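## Task

Take tube R8 out of the green source rack RA and seat it fully in well C5 of the white destination rack RB. Then take tube E1 out of RA and seat it fully in well B1 of RB. The same rules apply as in the first goal. A tube that sits about one cap height too high must be lifted out so the well can be checked from directly above. If a flat piece blocks the well, that tube goes into any well of the red quarantine rack QR. Unnamed tubes must end in their original wells. Racks must end near their original spots, level on the mat. Nothing may be held in place only by the robot. Release, move clear (contact with DONE or its housing is fine), then press DONE until the lamp lights, and only when everything is right.

## Robot and tools

ROBOT. There are two arms, left_arm and right_arm. Each has six revolute joints and a parallel gripper. Their bases sit in the scene frame at left_arm (-0.047, +0.367, 0) m and right_arm (+0.012, -0.301, 0) m. Both bases are rotated slightly about z: quat_wxyz (+0.999,0,0,+0.045) for the left and (+0.998,0,0,-0.057) for the right.

SCENE FRAME. The origin is on the table top midway between the arms. +x points out over the table, +z points up, and left_arm is on the +y side. The words left and right are only arm names, not image sides.

RACKS. RA is green, RB is white and QR is red. Row A of each rack is the row closest to the arm bases. Column 1 is on the left when viewed from between the bases. The racks are loose and can be shoved. A loose object may occasionally get a short external push.

execute_actions takes {"actions": [...]} with at most one item, plus an optional "pictures" boolean (pictures come by default).
- Empty list: no command is sent and the current state is returned.
- Motion: {"rows": [[14 numbers], ...], "steps": n}. Give 1 to 15 rows and n up to 15 control steps of 1/30 s each; 15 is the default. Each row is used for one step, and the last row repeats to fill the remaining steps.
- Wait: {"steps": n} with no rows, n up to 300. The robot keeps heading to the last target, and reply time counts toward the wait.
- A refused call sends nothing to the robot.

ROW LAYOUT. Every row is one flat list of 14 numbers covering both arms, even when only one arm moves. The order is left_arm waist, shoulder, elbow, wrist pitch, wrist yaw, wrist roll, opening, then the same seven for right_arm. The joint values are absolute target angles in radians, in the same form as the Joint positions line. They are not offsets. To keep an arm still, repeat its current angles.

JOINT RANGES (rad), the same for each arm: waist -2.880..2.880, shoulder 0.000..3.142, elbow 0.000..3.019, wrist pitch -1.693..1.571, wrist yaw -1.571..1.571, wrist roll -2.094..2.094.
- A call is refused if a target is more than 0.019 beyond a stated end and also farther out than the last reported angle.
- The true ends can differ from the stated ones by up to 0.019 either way. A target past the true end is clipped, and the result then reports "joint sent to its limit". That line can refer to an earlier action.

OPENING. This is an absolute value from -1 (closed) to +1 (fully open, a pad gap of 0.094 m).
- grip_measured uses the same scale. To grip, command a value below grip_measured: about 0.03 below grips firmly, a smaller gap grips more lightly.
- Readings can be off by about 1 mm of opening, with a fixed bias for each gripper.
- The pad force tops out around 50-62 N. It is weaker on parts thinner than about 2 mm.

MOTION LIMITS.
- On each step, a joint target can lead the measured angle by at most: waist 0.264, shoulder 0.32, elbow 0.276, wrist pitch 0.33, wrist yaw 0.186, wrist roll 0.522 rad.
- If the targets would put the gripper more than 70 mm from where it is, all targets are scaled back.
- Far targets therefore take several calls. Moves of only a few mm may not move the hand at all.
- The arms keep moving toward the last row while you think. They stop once everything is nearly still or a step is HELD. After that, a new action is needed to continue.

GRIPPER GEOMETRY. The fingers point along the gripper's +z axis and close along its y axis. end_effector_position is the pinch point between the pads, about 1 cm short of the fingertips.

RESULTS.
- State line: `left_arm: …` | `right_arm: …`. Each gives the gripper's end_effector_position (m) and end_effector_quat_wxyz in the scene frame. These are approximate, and worse at long reach.
- Joint positions / Joint velocities: one block per arm, six joints (rad, rad/s) followed by the pad gap (m, m/s).
- Joint torques: the drive's total output per joint, with offset, scale and noise. It is nonzero even in free air, so treat it only as a rough contact hint.
- "joint command not followed": the clearance check changed or blocked joint targets on some steps. The rest of the row still ran.
- HELD: marks steps on which all or part of your row was not sent.
- MOTOR HOT: a motor is at 85 °C or more. At 100 °C the arm and its gripper go limp and drop until they cool, reported as OVER-TEMPERATURE FAULT. Do not hold loads longer than needed.

zoom_image: {"camera": one of cam_high, cam_low, cam_left_wrist, cam_right_wrist, "region": [x0,y0,x1,y1]}. Pixel coordinates start at the top-left, and all images are 504x504. The region can be at most 504x504. It enlarges part of the latest image, which is useful for reading tube labels or checking a well for a flat piece.

read_manual: {"section": "licences"} returns only the URDF licence texts. It does not move the robot.

finished_scene: {"scene": n} ends the current scene permanently and loads the next one. Call it only after DONE has been pressed.

SUGGESTED ORDER.
1. Look first, and move the unused arm out of the way.
2. Open the gripper above the tube and descend vertically with the fingers pointing down.
3. Close to below grip_measured, then lift straight up until the tube clears the rack.
4. Carry the tube above the target well, lower it until it seats, release, and lift away.
5. If the tube rests about a cap height high, withdraw it, look straight down the well, and reroute the tube to QR if a flat piece is inside.
6. Finally, open both grippers, retreat, and press DONE until its lamp lights.

AVOID.
- Dropping tubes or knocking anything off the table, which ends the scene.
- Tipping or dragging racks.
- Pressing hard on the racks or the bench.
- Letting the arms collide or press on each other.
- Abrupt, slamming moves.

Each tool is called after "Request:" as name(argument=value, ...), one argument or row to a line, values as JSON.

## Session

Request:
execute_actions(
  actions=[],
)

Scene clock: 0.00 s of 15600.00 s.
left_arm: end_effector_position=(+0.6543, +0.1226, +0.1929) grip_measured=+1.000 end_effector_quat_wxyz=(+0.590, +0.735, +0.322, +0.089) | right_arm: end_effector_position=(+0.5233, -0.3582, +0.5042) grip_measured=+1.000 end_effector_quat_wxyz=(+0.713, +0.033, +0.699, -0.046)
Joint positions: left_arm=[-0.259  1.939  1.43   0.083  0.794  1.62   0.094] | right_arm=[ 0.006  1.033  1.055 -0.     0.003 -0.016  0.094]
Joint velocities: left_arm=[-0.005 -0.005  0.007  0.017 -0.066  0.007  0.   ] | right_arm=[-0.005  0.005 -0.022 -0.022 -0.022 -0.051  0.   ]
Joint torques (N m, as the arm reports them, + toward a larger angle): no reading
Motor temperatures (°C, as the motors report them): left_arm=[26 25 26 25 27 25] | right_arm=[26 28 38 24 26 25]

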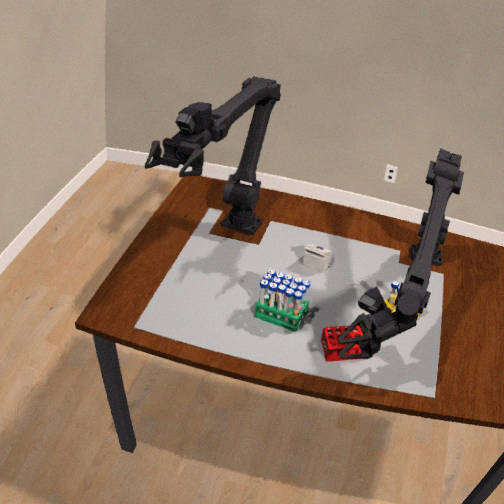

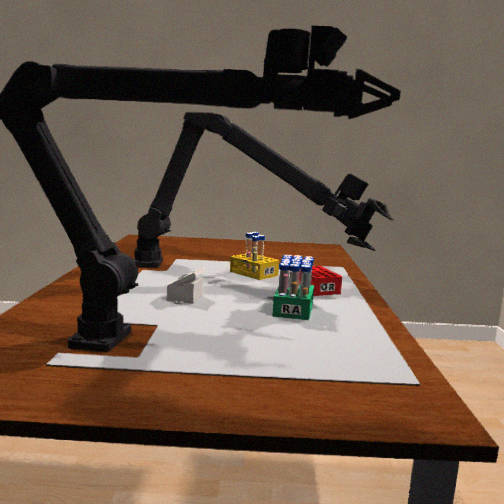

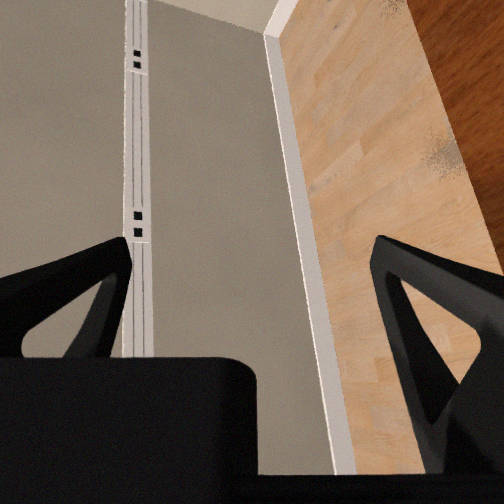

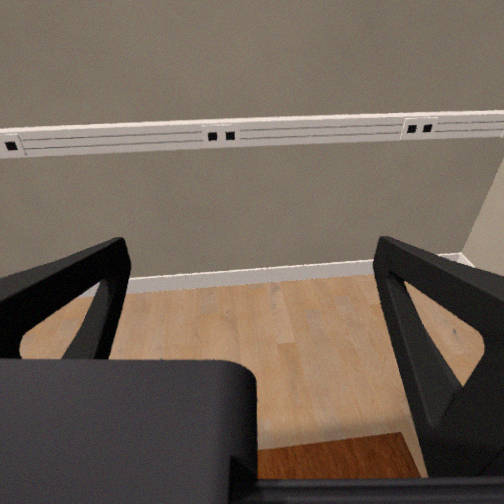

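Request:
execute_actions(
  actions=[
    {"rows": [[-0.259,1.937,1.429,0.081,0.793,1.618,1,0.007,1.034,1.101,-0.002,0,-0.015,1],[-0.260,1.933,1.427,0.077,0.789,1.611,1,0.010,1.037,1.104,-0.009,0,-0.013,0.95],[-0.260,1.925,1.423,0.070,0.784,1.599,1,0.014,1.041,1.108,-0.021,0,-0.009,0.9],[-0.261,1.915,1.418,0.059,0.776,1.584,1,0.020,1.047,1.115,-0.036,0,-0.004,0.85],[-0.263,1.902,1.412,0.047,0.767,1.564,1,0.028,1.055,1.123,-0.056,0,0.003,0.8],[-0.264,1.887,1.404,0.031,0.755,1.541,1,0.037,1.063,1.132,-0.079,0,0.011,0.75],[-0.266,1.869,1.396,0.014,0.742,1.515,1,0.048,1.074,1.143,-0.106,0,0.020,0.7],[-0.268,1.849,1.386,-0.006,0.728,1.485,1,0.060,1.085,1.155,-0.136,0,0.030,0.65],[-0.270,1.828,1.375,-0.027,0.711,1.452,1,0.073,1.098,1.169,-0.170,0,0.041,0.6],[-0.272,1.804,1.363,-0.051,0.694,1.416,1,0.087,1.112,1.183,-0.206,0,0.053,0.55],[-0.274,1.778,1.351,-0.076,0.675,1.377,1,0.102,1.127,1.199,-0.245,0,0.067,0.5],[-0.277,1.751,1.337,-0.103,0.655,1.336,1,0.118,1.143,1.216,-0.286,0,0.080,0.45],[-0.280,1.722,1.323,-0.132,0.633,1.292,1,0.135,1.160,1.233,-0.330,0,0.095,0.4],[-0.283,1.693,1.308,-0.161,0.611,1.247,1,0.153,1.177,1.252,-0.375,0,0.111,0.35],[-0.286,1.661,1.293,-0.192,0.588,1.200,1,0.172,1.196,1.271,-0.423,0,0.127,0.3]], "steps": 15},
  ],
  pictures=false,
)

Request:
execute_actions(
  actions=[
    {"rows": [[-0.289,1.629,1.277,-0.224,0.564,1.151,1,0.191,1.214,1.291,-0.472,0,0.143,0.25],[-0.292,1.596,1.261,-0.257,0.540,1.101,1,0.211,1.234,1.311,-0.522,0,0.160,0.2],[-0.295,1.562,1.244,-0.291,0.515,1.050,1,0.231,1.254,1.332,-0.574,0,0.178,0.15],[-0.299,1.527,1.227,-0.325,0.489,0.997,1,0.252,1.274,1.354,-0.626,0,0.195,0.1],[-0.302,1.492,1.209,-0.360,0.463,0.944,1,0.273,1.294,1.375,-0.680,0,0.213,0.05],[-0.305,1.457,1.192,-0.395,0.437,0.891,1,0.294,1.315,1.397,-0.734,0,0.232,0],[-0.309,1.421,1.174,-0.430,0.410,0.837,1,0.315,1.336,1.419,-0.788,0,0.250,-0.05],[-0.312,1.386,1.157,-0.466,0.384,0.783,1,0.337,1.357,1.441,-0.842,0,0.268,-0.1],[-0.316,1.350,1.139,-0.501,0.357,0.729,1,0.358,1.378,1.463,-0.896,0,0.286,-0.15],[-0.319,1.315,1.122,-0.536,0.331,0.676,1,0.379,1.399,1.485,-0.950,0,0.305,-0.2],[-0.322,1.280,1.104,-0.571,0.305,0.623,1,0.400,1.419,1.506,-1.004,0,0.323,-0.25],[-0.326,1.245,1.087,-0.605,0.279,0.570,1,0.421,1.439,1.528,-1.056,0,0.340,-0.3],[-0.329,1.211,1.070,-0.639,0.254,0.519,1,0.441,1.459,1.549,-1.108,0,0.358,-0.35],[-0.332,1.178,1.054,-0.672,0.230,0.469,1,0.461,1.479,1.569,-1.158,0,0.375,-0.4],[-0.335,1.146,1.038,-0.704,0.206,0.420,1,0.480,1.497,1.589,-1.207,0,0.391,-0.45]], "steps": 15},
  ],
  pictures=false,
)

Request:
execute_actions(
  actions=[
    {"rows": [[-0.338,1.114,1.023,-0.735,0.183,0.373,1,0.499,1.516,1.608,-1.255,0,0.407,-0.475],[-0.341,1.085,1.008,-0.764,0.161,0.328,1,0.517,1.533,1.627,-1.300,0,0.423,-0.475],[-0.344,1.056,0.994,-0.793,0.139,0.284,1,0.534,1.550,1.644,-1.344,0,0.438,-0.475],[-0.347,1.029,0.980,-0.820,0.119,0.243,1,0.550,1.566,1.661,-1.386,0,0.452,-0.475],[-0.349,1.003,0.968,-0.845,0.100,0.204,1,0.565,1.581,1.677,-1.424,0,0.465,-0.475],[-0.351,0.979,0.956,-0.869,0.083,0.168,1,0.579,1.595,1.691,-1.460,0,0.477,-0.475],[-0.353,0.958,0.945,-0.890,0.066,0.135,1,0.592,1.608,1.705,-1.494,0,0.488,-0.475],[-0.355,0.938,0.935,-0.910,0.052,0.105,1,0.604,1.619,1.717,-1.524,0,0.498,-0.475],[-0.357,0.920,0.927,-0.927,0.039,0.079,1,0.615,1.630,1.728,-1.551,0,0.507,-0.475],[-0.358,0.905,0.919,-0.943,0.027,0.056,1,0.624,1.638,1.737,-1.574,0,0.515,-0.475],[-0.360,0.892,0.913,-0.955,0.018,0.036,1,0.632,1.646,1.745,-1.594,0,0.522,-0.475],[-0.361,0.882,0.908,-0.966,0.010,0.021,1,0.638,1.652,1.752,-1.609,0,0.527,-0.475],[-0.361,0.874,0.904,-0.973,0.005,0.009,1,0.642,1.656,1.756,-1.621,0,0.531,-0.475],[-0.362,0.870,0.902,-0.977,0.001,0.002,1,0.645,1.659,1.759,-1.628,0,0.533,-0.475],[-0.362,0.868,0.901,-0.979,0,0,1,0.646,1.66,1.76,-1.63,0,0.534,-0.475]], "steps": 15},
  ],
  pictures=false,
)

Request:
execute_actions(
  actions=[
    {"steps": 20},
  ],
)

Scene clock: 54.17 s of 15600.00 s.
left_arm: end_effector_position=(+0.6132, +0.1514, +0.2314) grip_measured=+1.000 end_effector_quat_wxyz=(+0.538, +0.685, +0.489, +0.053) | right_arm: end_effector_position=(+0.5580, -0.2974, +0.4466) grip_measured=+0.328 end_effector_quat_wxyz=(+0.600, +0.021, +0.800, +0.020)
Joint positions: left_arm=[-0.263  1.738  1.328 -0.123  0.61   1.375  0.094] | right_arm=[ 0.124  1.146  1.177 -0.314  0.003  0.06   0.062]
Joint velocities: left_arm=[-0.073 -0.972 -0.354 -0.842 -0.579 -1.092  0.   ] | right_arm=[ 0.532  0.542  0.53  -1.326 -0.022  0.403 -0.053]
Joint torques (N m, as the arm reports them, + toward a larger angle): left_arm=[ -1.03 -18.31   7.61   1.89   0.36  -0.2 ] | right_arm=[-0.62 -7.08 12.99  1.81 -0.18 -0.05]
Motor temperatures (°C, as the motors report them): left_arm=[26 28 32 25 27 25] | right_arm=[26 29 45 24 26 25]
Steps of this call (steps 1 to 90: nothing new was sent; then 50.67 s passed at rest; steps 91 to 105: all 15 steps of this action). Readings (joint positions):
91: left_arm=[-0.259 1.939 1.430 0.083 0.794 1.620] | right_arm=[0.006 1.033 1.055 -0.000 0.003 -0.016]
92: left_arm=[-0.259 1.939 1.430 0.083 0.794 1.620] | right_arm=[0.006 1.033 1.055 -0.000 0.003 -0.016]
94: left_arm=[-0.259 1.937 1.430 0.080 0.784 1.616] | right_arm=[0.006 1.033 1.055 -0.004 0.003 -0.016]
98: left_arm=[-0.259 1.907 1.412 0.038 0.741 1.572] | right_arm=[0.021 1.044 1.070 -0.068 0.003 -0.005]
105: the state above

Scene clock: 54.67 s of 15600.00 s.
left_arm: end_effector_position=(+0.4365, +0.2136, +0.3041) grip_measured=+1.000 end_effector_quat_wxyz=(+0.417, +0.429, +0.801, -0.018) | right_arm: end_effector_position=(+0.5341, -0.1300, +0.3135) grip_measured=-0.422 end_effector_quat_wxyz=(+0.244, -0.007, +0.967, +0.077)
Joint positions: left_arm=[-0.318  1.197  1.086 -0.623  0.231  0.653  0.094] | right_arm=[ 0.434  1.455  1.489 -1.087  0.002  0.304  0.027]
Joint velocities: left_arm=[-0.093 -0.962 -0.476 -1.004 -0.681 -1.487  0.   ] | right_arm=[ 0.611  0.581  0.608 -1.531 -0.007  0.447 -0.052]
Joint torques (N m, as the arm reports them, + toward a larger angle): left_arm=[-0.09 -8.96  7.91  1.92  0.16 -0.08] | right_arm=[ -0.6  -13.    12.5    1.13  -0.13  -0.03]
Motor temperatures (°C, as the motors report them): left_arm=[26 28 32 25 27 25] | right_arm=[26 29 45 24 26 25]
Steps of this call (steps 1 to 15: all 15 steps of this action). Readings (joint positions):
1: left_arm=[-0.265 1.704 1.315 -0.152 0.586 1.336] | right_arm=[0.142 1.165 1.196 -0.359 0.003 0.073]
2: left_arm=[-0.268 1.669 1.301 -0.182 0.563 1.294] | right_arm=[0.161 1.185 1.214 -0.406 0.003 0.087]
4: left_arm=[-0.276 1.596 1.272 -0.245 0.514 1.206] | right_arm=[0.201 1.225 1.254 -0.505 0.003 0.117]
8: left_arm=[-0.295 1.444 1.209 -0.380 0.411 1.013] | right_arm=[0.284 1.310 1.337 -0.716 0.003 0.182]
15: the state above

Scene clock: 55.17 s of 15600.00 s.
left_arm: end_effector_position=(+0.3026, +0.2732, +0.2894) grip_measured=+1.000 end_effector_quat_wxyz=(+0.325, +0.163, +0.931, -0.030) | right_arm: end_effector_position=(+0.4492, -0.0489, +0.2741) grip_measured=-0.473 end_effector_quat_wxyz=(+0.008, -0.015, +1.000, +0.004)
Joint positions: left_arm=[-0.348  0.868  0.919 -0.958  0.004  0.088  0.094] | right_arm=[ 0.64   1.647  1.692 -1.597  0.001  0.495  0.025]
Joint velocities: left_arm=[-0.015 -0.171 -0.066 -0.178 -0.066 -0.491  0.   ] | right_arm=[ 0.103  0.083  0.1   -0.271 -0.007  0.286 -0.001]
Joint torques (N m, as the arm reports them, + toward a larger angle): left_arm=[-0.98 -4.48  8.29  1.7   0.01 -0.13] | right_arm=[ -2.29 -15.    11.83  -0.27  -0.08   0.02]
Motor temperatures (°C, as the motors report them): left_arm=[26 28 32 25 27 25] | right_arm=[26 29 46 24 26 25]
Steps of this call (steps 1 to 15: all 15 steps of this action). Readings (joint positions):
1: left_arm=[-0.321 1.165 1.069 -0.656 0.207 0.602] | right_arm=[0.454 1.475 1.509 -1.137 0.002 0.321]
2: left_arm=[-0.323 1.134 1.053 -0.688 0.184 0.553] | right_arm=[0.474 1.493 1.529 -1.186 0.002 0.338]
4: left_arm=[-0.329 1.075 1.022 -0.749 0.140 0.457] | right_arm=[0.512 1.528 1.567 -1.279 0.002 0.370]
8: left_arm=[-0.339 0.971 0.969 -0.854 0.068 0.287] | right_arm=[0.576 1.589 1.630 -1.438 0.002 0.428]
15: the state above

Scene clock: 55.83 s of 15600.00 s.
left_arm: end_effector_position=(+0.2994, +0.2742, +0.2881) grip_measured=+1.000 end_effector_quat_wxyz=(+0.320, +0.129, +0.938, -0.040) | right_arm: end_effector_position=(+0.4465, -0.0479, +0.2759) grip_measured=-0.473 end_effector_quat_wxyz=(+0.003, -0.005, +1.000, +0.001)
Joint positions: left_arm=[-0.349  0.862  0.916 -0.968  0.002  0.015  0.094] | right_arm=[ 0.645  1.651  1.701 -1.615  0.001  0.521  0.025]
Joint velocities: left_arm=[-0.005 -0.005 -0.017  0.012  0.051  0.051  0.   ] | right_arm=[ 0.005 -0.005  0.002 -0.012 -0.022 -0.037 -0.001]
Joint torques (N m, as the arm reports them, + toward a larger angle): left_arm=[-0.69 -4.1   7.94  1.54 -0.03 -0.11] | right_arm=[ -2.47 -14.53  11.62  -0.42  -0.09   0.03]
Motor temperatures (°C, as the motors report them): left_arm=[26 28 32 25 27 25] | right_arm=[26 29 46 24 26 25]
Steps of this call (steps 1 to 20: the robot went on to your last target). Readings (joint positions):
1: left_arm=[-0.349 0.864 0.918 -0.963 0.003 0.073] | right_arm=[0.643 1.650 1.694 -1.604 0.001 0.500]
2: left_arm=[-0.349 0.862 0.917 -0.966 0.002 0.062] | right_arm=[0.644 1.651 1.695 -1.609 0.001 0.504]
4: left_arm=[-0.349 0.862 0.916 -0.967 0.002 0.044] | right_arm=[0.645 1.651 1.697 -1.613 0.001 0.510]
8: left_arm=[-0.349 0.862 0.916 -0.968 0.002 0.027] | right_arm=[0.645 1.651 1.700 -1.615 0.001 0.516]
20: the state above

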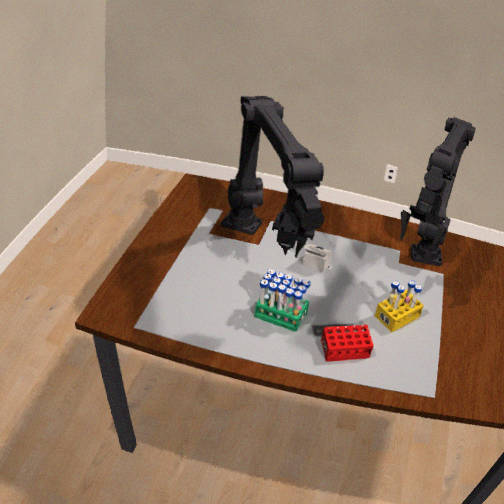

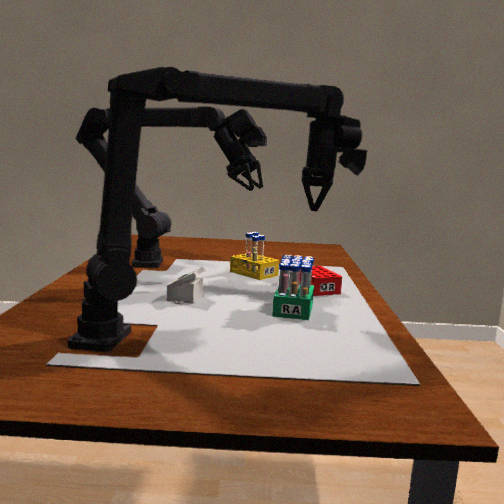

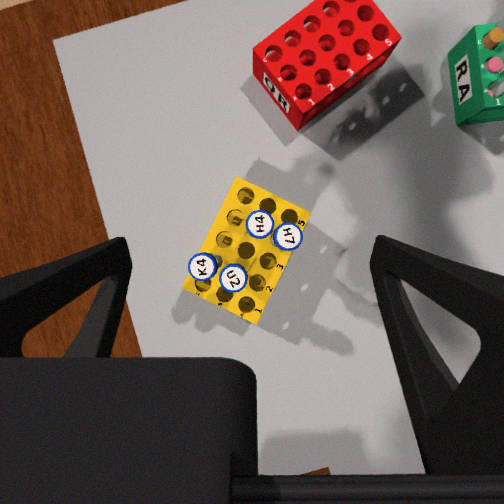

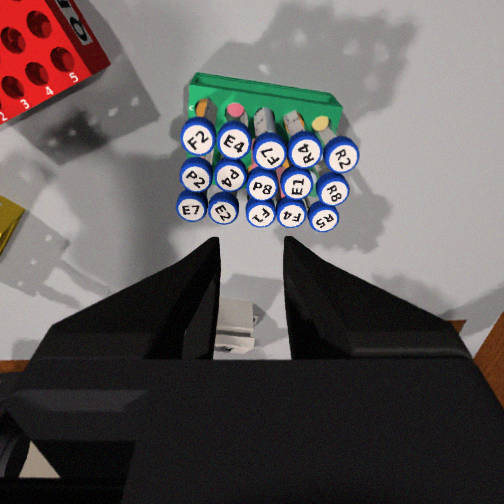

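Request:
zoom_image(
  camera="cam_right_wrist",
  region=[170, 60, 370, 260],
)

Request:
zoom_image(
  camera="cam_left_wrist",
  region=[170, 170, 330, 330],
)

Region (170, 60, 370, 260) of cam_right_wrist's 504x504 image, scaled by 2.520, with more detail than that image has.

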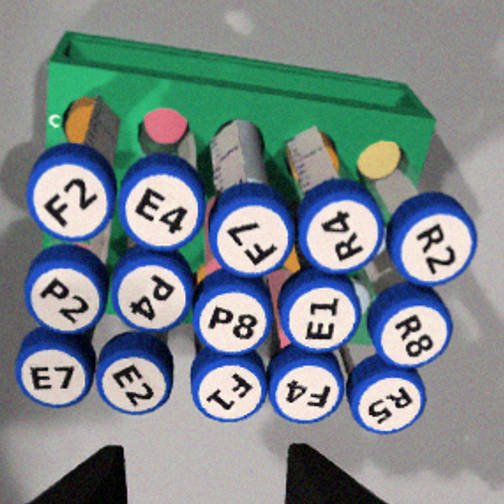

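Region (170, 170, 330, 330) of cam_left_wrist's 504x504 image, scaled by 3.150, with more detail than that image has.

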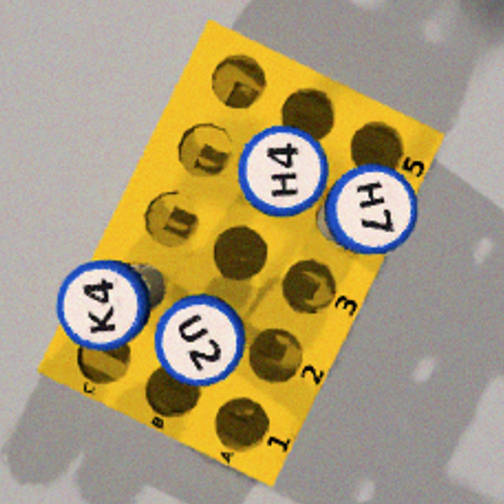

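Request:
execute_actions(
  actions=[
    {"rows": [[-0.340,0.871,0.901,-0.959,0,-0.012,1,0.6396,1.6445,1.6985,-1.599,0,0.505,-0.475],[-0.340,0.873,0.900,-0.956,0,-0.012,1,0.6383,1.643,1.6942,-1.5962,0,0.490,-0.475],[-0.340,0.877,0.899,-0.952,0,-0.012,1,0.6363,1.6407,1.6871,-1.5915,0,0.466,-0.475],[-0.339,0.882,0.897,-0.945,0,-0.012,1,0.6335,1.6375,1.6776,-1.5853,0,0.433,-0.475],[-0.339,0.888,0.895,-0.938,0,-0.012,1,0.6301,1.6336,1.6659,-1.5775,0,0.393,-0.475],[-0.338,0.895,0.892,-0.929,0,-0.012,1,0.6262,1.629,1.6522,-1.5685,0,0.345,-0.475],[-0.338,0.904,0.889,-0.919,0,-0.012,1,0.6217,1.6238,1.6366,-1.5582,0,0.292,-0.475],[-0.337,0.913,0.886,-0.908,0,-0.012,1,0.6167,1.618,1.6193,-1.5469,0,0.232,-0.475],[-0.336,0.922,0.882,-0.895,0,-0.012,1,0.6113,1.6117,1.6006,-1.5346,0,0.168,-0.475],[-0.336,0.933,0.879,-0.882,0,-0.012,1,0.6055,1.6051,1.5807,-1.5214,0,0.100,-0.475],[-0.335,0.944,0.875,-0.869,0,-0.012,1,0.5995,1.5981,1.5598,-1.5077,0,0.028,-0.475],[-0.334,0.956,0.871,-0.855,0,-0.012,1,0.5932,1.5908,1.5381,-1.4933,0,-0.047,-0.475],[-0.333,0.967,0.866,-0.840,0,-0.012,1,0.5867,1.5833,1.5157,-1.4786,0,-0.124,-0.475],[-0.332,0.979,0.862,-0.825,0,-0.012,1,0.5801,1.5757,1.493,-1.4636,0,-0.203,-0.475],[-0.331,0.992,0.858,-0.811,0,-0.012,1,0.5735,1.568,1.47,-1.4485,0,-0.282,-0.475]], "steps": 15},
  ],
  pictures=false,
)

Request:
execute_actions(
  actions=[
    {"rows": [[-0.331,1.004,0.853,-0.796,0,-0.012,1,0.5669,1.5603,1.447,-1.4334,0,-0.360,-0.475],[-0.330,1.016,0.849,-0.781,0,-0.012,1,0.5603,1.5527,1.4243,-1.4184,0,-0.439,-0.475],[-0.329,1.027,0.845,-0.766,0,-0.012,1,0.5538,1.5452,1.4019,-1.4037,0,-0.516,-0.475],[-0.328,1.039,0.841,-0.752,0,-0.012,1,0.5475,1.5379,1.3802,-1.3893,0,-0.591,-0.475],[-0.327,1.050,0.837,-0.739,0,-0.012,1,0.5415,1.5309,1.3593,-1.3756,0,-0.663,-0.475],[-0.327,1.061,0.833,-0.726,0,-0.012,1,0.5357,1.5243,1.3394,-1.3624,0,-0.731,-0.475],[-0.326,1.070,0.830,-0.713,0,-0.012,1,0.5303,1.518,1.3207,-1.3501,0,-0.795,-0.475],[-0.325,1.079,0.826,-0.702,0,-0.012,1,0.5253,1.5122,1.3034,-1.3388,0,-0.855,-0.475],[-0.325,1.088,0.823,-0.692,0,-0.012,1,0.5208,1.507,1.2878,-1.3285,0,-0.908,-0.475],[-0.324,1.095,0.821,-0.683,0,-0.012,1,0.5169,1.5024,1.2741,-1.3195,0,-0.956,-0.475],[-0.324,1.101,0.819,-0.676,0,-0.012,1,0.5135,1.4985,1.2624,-1.3117,0,-0.996,-0.475],[-0.323,1.106,0.817,-0.669,0,-0.012,1,0.5107,1.4953,1.2529,-1.3055,0,-1.029,-0.475],[-0.323,1.110,0.816,-0.665,0,-0.012,1,0.5087,1.493,1.2458,-1.3008,0,-1.053,-0.475],[-0.323,1.112,0.815,-0.662,0,-0.012,1,0.5074,1.4915,1.2415,-1.298,0,-1.068,-0.475],[-0.323,1.113,0.8145,-0.661,0,-0.012,1,0.507,1.491,1.240,-1.297,0,-1.073,-0.475]], "steps": 15},
  ],
  pictures=false,
)

Request:
execute_actions(
  actions=[
    {"steps": 24},
  ],
)

Scene clock: 135.73 s of 15600.00 s.
left_arm: end_effector_position=(+0.3274, +0.2677, +0.2539) grip_measured=+1.000 end_effector_quat_wxyz=(+0.313, +0.123, +0.941, -0.041) | right_arm: end_effector_position=(+0.4369, -0.0781, +0.2250) grip_measured=-0.473 end_effector_quat_wxyz=(-0.008, -0.231, +0.973, -0.003)
Joint positions: left_arm=[-0.347  0.956  0.882 -0.854  0.002  0.003  0.094] | right_arm=[ 0.6    1.607  1.513 -1.493  0.001  0.02   0.025]
Joint velocities: left_arm=[ 0.005  0.396 -0.144  0.432 -0.095 -0.066  0.   ] | right_arm=[-0.259 -0.22  -0.657  0.462  0.007 -1.927  0.001]
Joint torques (N m, as the arm reports them, + toward a larger angle): left_arm=[ 0.94 -4.83  7.91  2.59 -0.03 -0.15] | right_arm=[ -3.23 -17.13   7.14   0.91  -0.12  -0.2 ]
Motor temperatures (°C, as the motors report them): left_arm=[26 26 32 25 27 25] | right_arm=[26 30 48 24 26 25]
Steps of this call (steps 1 to 15: the robot went on to your last target; steps 16 to 90: nothing new was sent; then 76.40 s passed at rest; steps 91 to 105: all 15 steps of this action). Readings (joint positions):
91: left_arm=[-0.349 0.862 0.916 -0.968 0.002 0.013] | right_arm=[0.645 1.651 1.701 -1.615 0.001 0.521]
92: left_arm=[-0.349 0.862 0.916 -0.968 0.002 0.011] | right_arm=[0.645 1.651 1.701 -1.615 0.001 0.518]
94: left_arm=[-0.349 0.863 0.916 -0.967 0.002 0.008] | right_arm=[0.645 1.650 1.697 -1.610 0.001 0.501]
98: left_arm=[-0.349 0.878 0.910 -0.941 0.002 0.005] | right_arm=[0.641 1.644 1.656 -1.581 0.001 0.400]
105: the state above

Scene clock: 136.23 s of 15600.00 s.
left_arm: end_effector_position=(+0.3609, +0.2636, +0.1951) grip_measured=+1.000 end_effector_quat_wxyz=(+0.300, +0.118, +0.946, -0.038) | right_arm: end_effector_position=(+0.4104, -0.1321, +0.1667) grip_measured=-0.473 end_effector_quat_wxyz=(-0.008, -0.613, +0.790, +0.001)
Joint positions: left_arm=[-0.336  1.102  0.829 -0.683  0.002  0.003  0.094] | right_arm=[ 0.518  1.514  1.249 -1.323  0.001 -0.917  0.025]
Joint velocities: left_arm=[ 0.005  0.093 -0.027  0.125  0.007  0.022  0.   ] | right_arm=[-0.063 -0.063 -0.149  0.1    0.022 -0.945 -0.   ]
Joint torques (N m, as the arm reports them, + toward a larger angle): left_arm=[ 1.22 -7.    8.    2.63  0.   -0.1 ] | right_arm=[ -2.83 -14.07   7.21   1.3   -0.19  -0.28]
Motor temperatures (°C, as the motors report them): left_arm=[26 26 32 25 27 25] | right_arm=[26 30 48 24 26 25]
Steps of this call (steps 1 to 15: all 15 steps of this action). Readings (joint positions):
1: left_arm=[-0.346 0.970 0.877 -0.840 0.002 0.003] | right_arm=[0.592 1.600 1.491 -1.479 0.001 -0.049]
2: left_arm=[-0.345 0.983 0.872 -0.825 0.002 0.003] | right_arm=[0.584 1.592 1.468 -1.464 0.001 -0.120]
4: left_arm=[-0.343 1.008 0.863 -0.796 0.002 0.003] | right_arm=[0.568 1.576 1.423 -1.435 0.001 -0.264]
8: left_arm=[-0.339 1.053 0.846 -0.742 0.002 0.003] | right_arm=[0.543 1.544 1.339 -1.381 0.001 -0.549]
15: the state above

Scene clock: 137.03 s of 15600.00 s.
left_arm: end_effector_position=(+0.3620, +0.2635, +0.1937) grip_measured=+1.000 end_effector_quat_wxyz=(+0.301, +0.118, +0.946, -0.038) | right_arm: end_effector_position=(+0.4109, -0.1328, +0.1656) grip_measured=-0.473 end_effector_quat_wxyz=(+0.005, +0.667, -0.745, -0.001)
Joint positions: left_arm=[-0.336  1.105  0.827 -0.676  0.002  0.003  0.094] | right_arm=[ 0.517  1.511  1.243 -1.313  0.001 -1.059  0.025]
Joint velocities: left_arm=[-0.015  0.005 -0.007 -0.012  0.037 -0.007  0.   ] | right_arm=[-0.015 -0.005 -0.002 -0.002  0.037 -0.007 -0.001]
Joint torques (N m, as the arm reports them, + toward a larger angle): left_arm=[ 1.14 -7.06  7.86  2.76 -0.03 -0.09] | right_arm=[ -2.87 -14.23   6.9    1.15  -0.2   -0.25]
Motor temperatures (°C, as the motors report them): left_arm=[26 26 32 25 27 25] | right_arm=[26 30 47 24 26 25]
Steps of this call (steps 1 to 24: the robot went on to your last target). Readings (joint positions):
1: left_arm=[-0.336 1.104 0.828 -0.680 0.002 0.003] | right_arm=[0.517 1.513 1.245 -1.320 0.001 -0.946]
2: left_arm=[-0.336 1.105 0.827 -0.679 0.002 0.003] | right_arm=[0.517 1.513 1.243 -1.318 0.001 -0.969]
4: left_arm=[-0.336 1.105 0.827 -0.677 0.002 0.003] | right_arm=[0.517 1.513 1.243 -1.316 0.001 -1.002]
8: left_arm=[-0.336 1.105 0.827 -0.676 0.002 0.003] | right_arm=[0.517 1.511 1.243 -1.314 0.001 -1.036]
24: the state above

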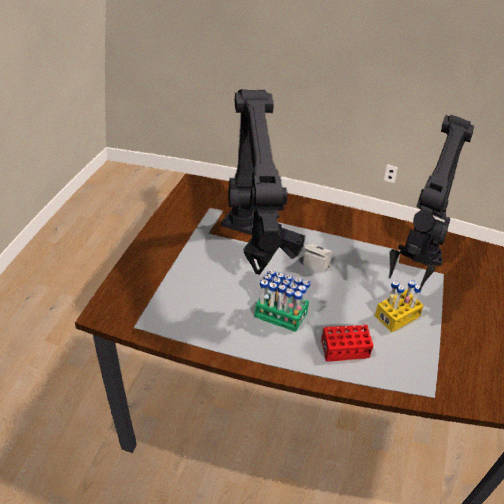

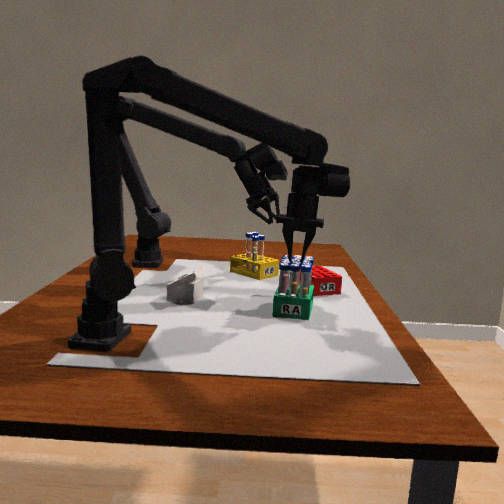

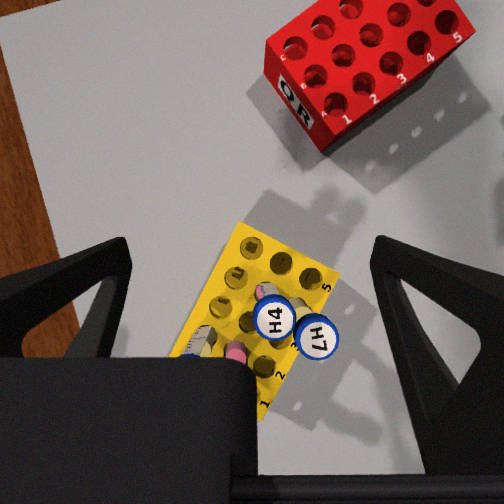

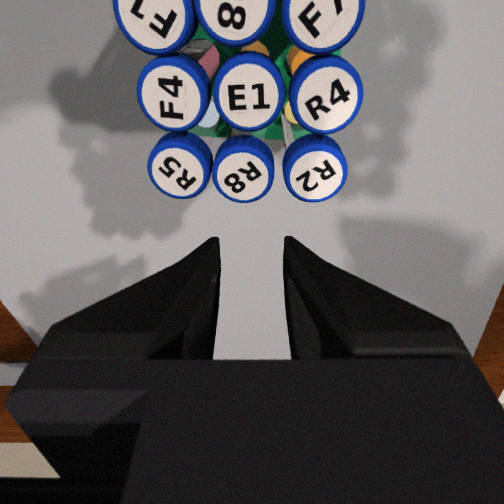

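Request:
zoom_image(
  camera="cam_left_wrist",
  region=[200, 215, 340, 345],
)

Request:
zoom_image(
  camera="cam_right_wrist",
  region=[130, 40, 370, 280],
)

Region (200, 215, 340, 345) of cam_left_wrist's 504x504 image, scaled by 3.600, with more detail than that image has; it fills the top 468 rows of this view, and the rest is white.

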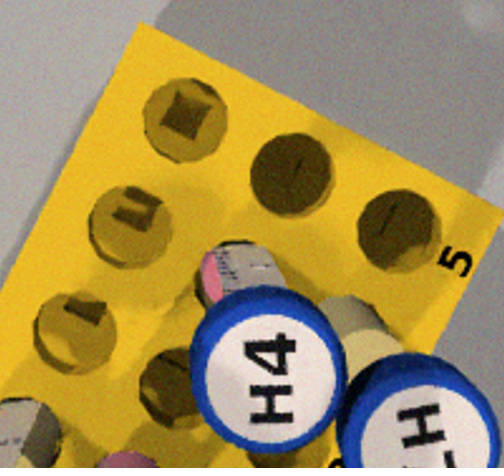

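Region (130, 40, 370, 280) of cam_right_wrist's 504x504 image, scaled by 2.100, with more detail than that image has.

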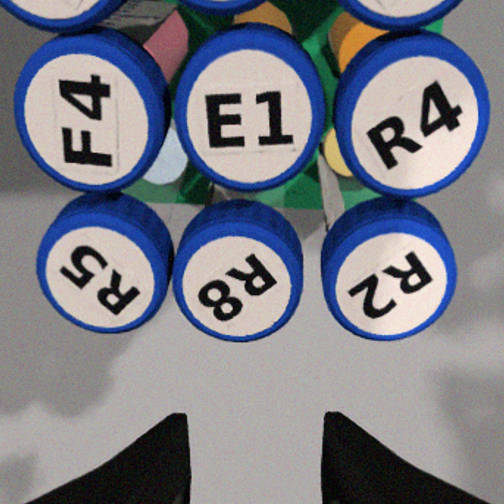

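Request:
execute_actions(
  actions=[
    {"rows": [[-0.322,1.094,0.812,-0.690,0,-0.012,1,0.512,1.510,1.240,-1.297,0,-1.065,-0.475],[-0.319,1.082,0.806,-0.695,0,-0.012,1,0.517,1.520,1.239,-1.297,0,-1.06,-0.475],[-0.315,1.064,0.796,-0.702,0,-0.012,1,0.522,1.526,1.238,-1.297,0,-1.06,-0.475],[-0.310,1.041,0.784,-0.712,0,-0.012,1,0.525,1.530,1.237,-1.297,0,-1.06,-0.475],[-0.304,1.014,0.769,-0.724,0,-0.012,1,0.527,1.534,1.236,-1.297,0,-1.06,-0.475],[-0.297,0.984,0.753,-0.737,0,-0.012,1,0.527,1.538,1.235,-1.297,0,-1.06,-0.475],[-0.290,0.953,0.736,-0.751,0,-0.012,1,0.527,1.542,1.234,-1.297,0,-1.06,-0.475],[-0.283,0.921,0.718,-0.764,0,-0.012,1,0.527,1.546,1.233,-1.297,0,-1.06,-0.475],[-0.275,0.889,0.701,-0.778,0,-0.012,1,0.527,1.550,1.232,-1.297,0,-1.06,-0.475],[-0.269,0.859,0.685,-0.791,0,-0.012,1,0.527,1.553,1.231,-1.297,0,-1.06,-0.475],[-0.262,0.832,0.670,-0.803,0,-0.012,1,0.527,1.556,1.230,-1.297,0,-1.06,-0.475],[-0.257,0.809,0.657,-0.813,0,-0.012,1,0.527,1.558,1.2295,-1.297,0,-1.06,-0.475],[-0.253,0.791,0.648,-0.820,0,-0.012,1,0.527,1.559,1.2295,-1.297,0,-1.06,-0.475],[-0.250,0.780,0.641,-0.825,0,-0.012,1,0.527,1.559,1.2295,-1.297,0,-1.06,-0.475],[-0.2495,0.7755,0.639,-0.827,0,-0.012,1,0.527,1.559,1.2295,-1.297,0,-1.06,-0.475]], "steps": 15},
  ],
  pictures=false,
)

Request:
execute_actions(
  actions=[
    {"steps": 15},
  ],
)

Scene clock: 162.10 s of 15600.00 s.
left_arm: end_effector_position=(+0.2758, +0.3097, +0.2052) grip_measured=+1.000 end_effector_quat_wxyz=(+0.318, +0.083, +0.944, -0.028) | right_arm: end_effector_position=(+0.4090, -0.1336, +0.1476) grip_measured=-0.473 end_effector_quat_wxyz=(+0.026, +0.667, -0.744, -0.008)
Joint positions: left_arm=[-0.263  0.777  0.663 -0.807  0.002  0.002  0.094] | right_arm=[ 0.517  1.547  1.234 -1.313  0.001 -1.06   0.025]
Joint velocities: left_arm=[ 0.083 -0.532 -0.208 -0.193 -0.037 -0.007  0.   ] | right_arm=[-0.024  0.073 -0.037  0.002  0.022 -0.007  0.   ]
Joint torques (N m, as the arm reports them, + toward a larger angle): left_arm=[ 0.8  -1.61  8.29  1.64  0.   -0.1 ] | right_arm=[ -1.38 -12.47   6.8    1.    -0.2   -0.14]
Motor temperatures (°C, as the motors report them): left_arm=[26 26 32 25 27 25] | right_arm=[26 30 44 24 26 25]
Steps of this call (steps 1 to 15: the robot went on to your last target; steps 16 to 90: nothing new was sent; then 21.57 s passed at rest; steps 91 to 105: all 15 steps of this action). Readings (joint positions):
91: left_arm=[-0.336 1.105 0.827 -0.676 0.002 0.002] | right_arm=[0.517 1.511 1.243 -1.313 0.001 -1.060]
92: left_arm=[-0.336 1.104 0.826 -0.678 0.002 0.002] | right_arm=[0.517 1.511 1.243 -1.313 0.001 -1.060]
94: left_arm=[-0.333 1.091 0.818 -0.684 0.002 0.002] | right_arm=[0.517 1.511 1.243 -1.313 0.001 -1.060]
98: left_arm=[-0.312 1.001 0.764 -0.724 0.002 0.002] | right_arm=[0.517 1.518 1.243 -1.313 0.001 -1.060]
105: the state above

Scene clock: 162.60 s of 15600.00 s.
left_arm: end_effector_position=(+0.2715, +0.3114, +0.2023) grip_measured=+1.000 end_effector_quat_wxyz=(+0.314, +0.081, +0.945, -0.027) | right_arm: end_effector_position=(+0.4084, -0.1338, +0.1454) grip_measured=-0.473 end_effector_quat_wxyz=(+0.029, +0.667, -0.744, -0.009)
Joint positions: left_arm=[-0.26   0.768  0.655 -0.816  0.002  0.002  0.094] | right_arm=[ 0.517  1.551  1.232 -1.313  0.001 -1.06   0.025]
Joint velocities: left_arm=[-0.005 -0.005  0.007 -0.007  0.037  0.037  0.   ] | right_arm=[-0.015 -0.005  0.007 -0.002 -0.066 -0.095 -0.   ]
Joint torques (N m, as the arm reports them, + toward a larger angle): left_arm=[ 1.15 -3.1   7.93  1.52 -0.01 -0.09] | right_arm=[ -1.28 -12.12   6.71   1.01  -0.2   -0.14]
Motor temperatures (°C, as the motors report them): left_arm=[26 26 32 25 27 25] | right_arm=[26 30 44 24 26 25]
Steps of this call (steps 1 to 15: the robot went on to your last target). Readings (joint positions):
1: left_arm=[-0.260 0.764 0.658 -0.812 0.002 0.002] | right_arm=[0.517 1.549 1.233 -1.313 0.001 -1.060]
2: left_arm=[-0.260 0.758 0.655 -0.815 0.002 0.002] | right_arm=[0.517 1.550 1.232 -1.313 0.001 -1.060]
4: left_arm=[-0.260 0.758 0.655 -0.816 0.002 0.002] | right_arm=[0.517 1.551 1.232 -1.313 0.001 -1.060]
8: left_arm=[-0.260 0.767 0.655 -0.816 0.002 0.002] | right_arm=[0.517 1.551 1.232 -1.313 0.001 -1.060]
15: the state above
All arms were judged still, so your last target was given up. Only a new action makes them travel on or press farther. Fingers that are still opening or closing keep moving.

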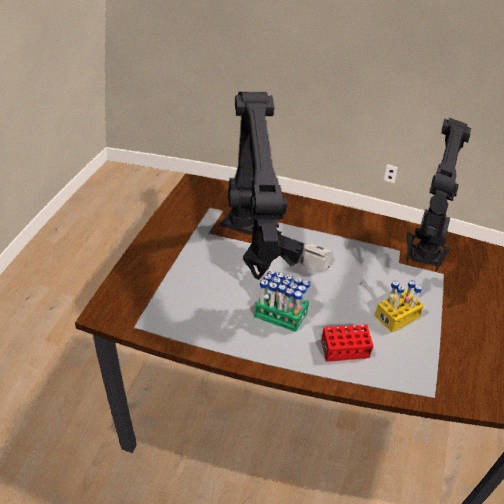

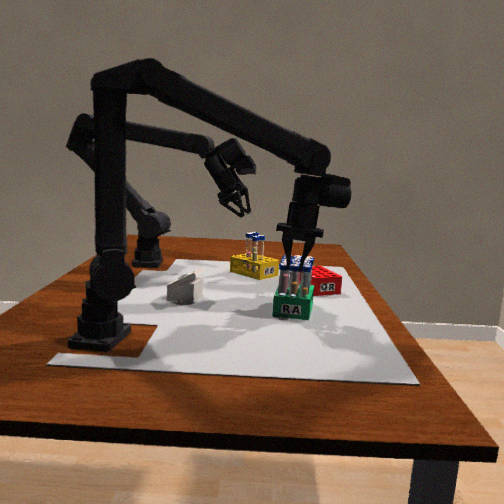

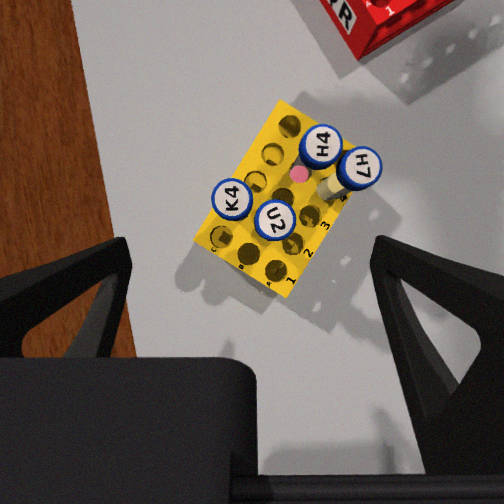

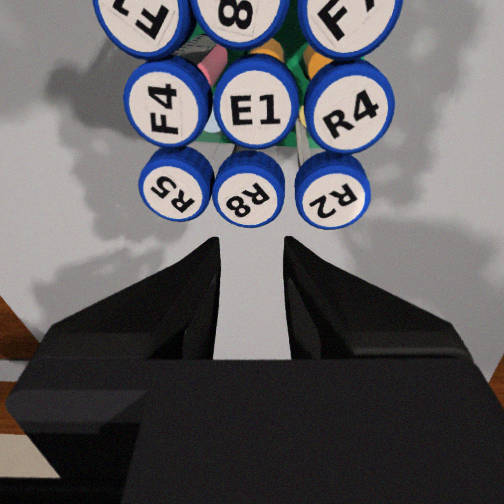

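Request:
execute_actions(
  actions=[],
)

Request:
zoom_image(
  camera="cam_left_wrist",
  region=[180, 190, 320, 320],
)

Scene clock: 174.83 s of 15600.00 s.
left_arm: end_effector_position=(+0.2715, +0.3114, +0.2023) grip_measured=+1.000 end_effector_quat_wxyz=(+0.314, +0.081, +0.945, -0.027) | right_arm: end_effector_position=(+0.4084, -0.1338, +0.1454) grip_measured=-0.473 end_effector_quat_wxyz=(+0.029, +0.667, -0.744, -0.009)
Joint positions: left_arm=[-0.26   0.768  0.655 -0.816  0.002  0.002  0.094] | right_arm=[ 0.517  1.551  1.232 -1.313  0.001 -1.06   0.025]
Joint velocities: left_arm=[-0.005 -0.005 -0.017 -0.007 -0.066  0.007  0.   ] | right_arm=[ 0.015 -0.015  0.007  0.017 -0.007 -0.022  0.   ]
Joint torques (N m, as the arm reports them, + toward a larger angle): left_arm=[ 0.85 -2.58  8.07  1.5   0.01 -0.12] | right_arm=[ -1.24 -12.12   6.68   1.    -0.2   -0.14]
Motor temperatures (°C, as the motors report them): left_arm=[26 26 32 25 27 25] | right_arm=[26 30 43 24 26 25]
Steps of this call (steps 1 to 90: nothing new was sent; then 9.23 s passed at rest). Readings (joint positions):
1: left_arm=[-0.260 0.768 0.655 -0.816 0.002 0.002] | right_arm=[0.517 1.551 1.232 -1.313 0.001 -1.060]
2: left_arm=[-0.260 0.768 0.655 -0.816 0.002 0.002] | right_arm=[0.517 1.551 1.232 -1.313 0.001 -1.060]
4: left_arm=[-0.260 0.768 0.655 -0.816 0.002 0.002] | right_arm=[0.517 1.551 1.232 -1.313 0.001 -1.060]
8: left_arm=[-0.260 0.768 0.655 -0.816 0.002 0.002] | right_arm=[0.517 1.551 1.232 -1.313 0.001 -1.060]
90: the state above

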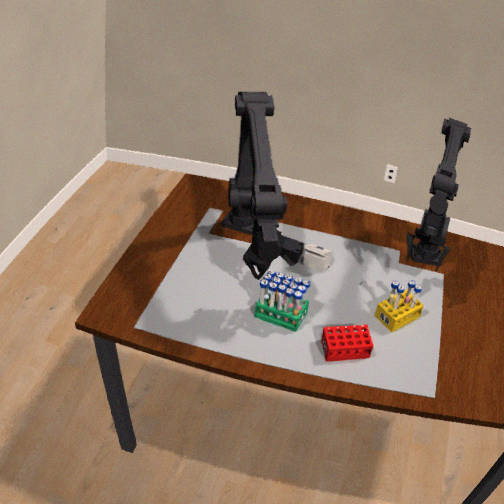

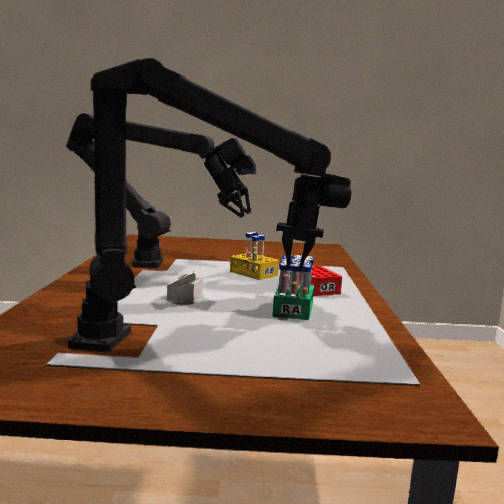

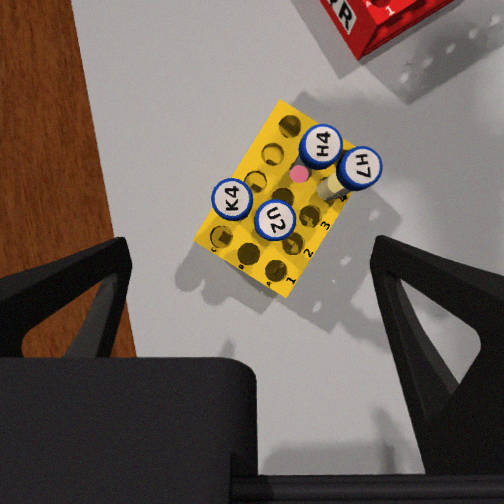

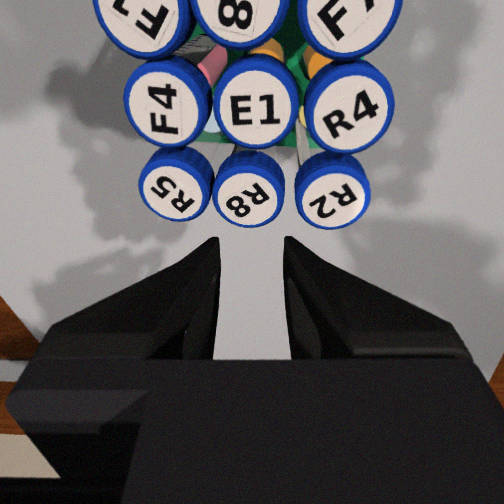

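Region (180, 190, 320, 320) of cam_left_wrist's 504x504 image, scaled by 3.600, with more detail than that image has; it fills the top 468 rows of this view, and the rest is white.

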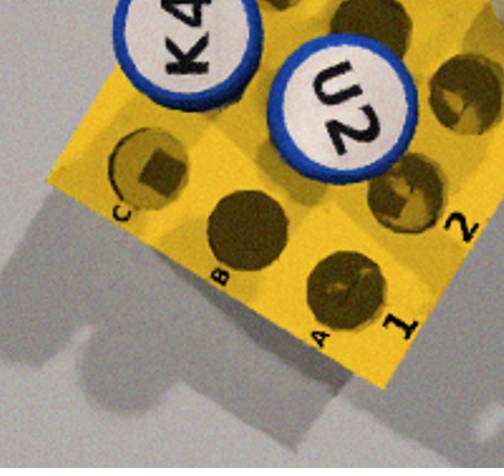

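Request:
zoom_image(
  camera="cam_left_wrist",
  region=[225, 230, 295, 290],
)

Region (225, 230, 295, 290) of cam_left_wrist's 504x504 image, scaled by 7.200, with more detail than that image has; it fills the top 432 rows of this view, and the rest is white.

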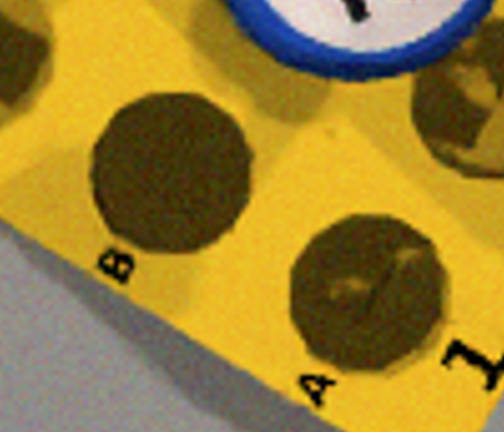

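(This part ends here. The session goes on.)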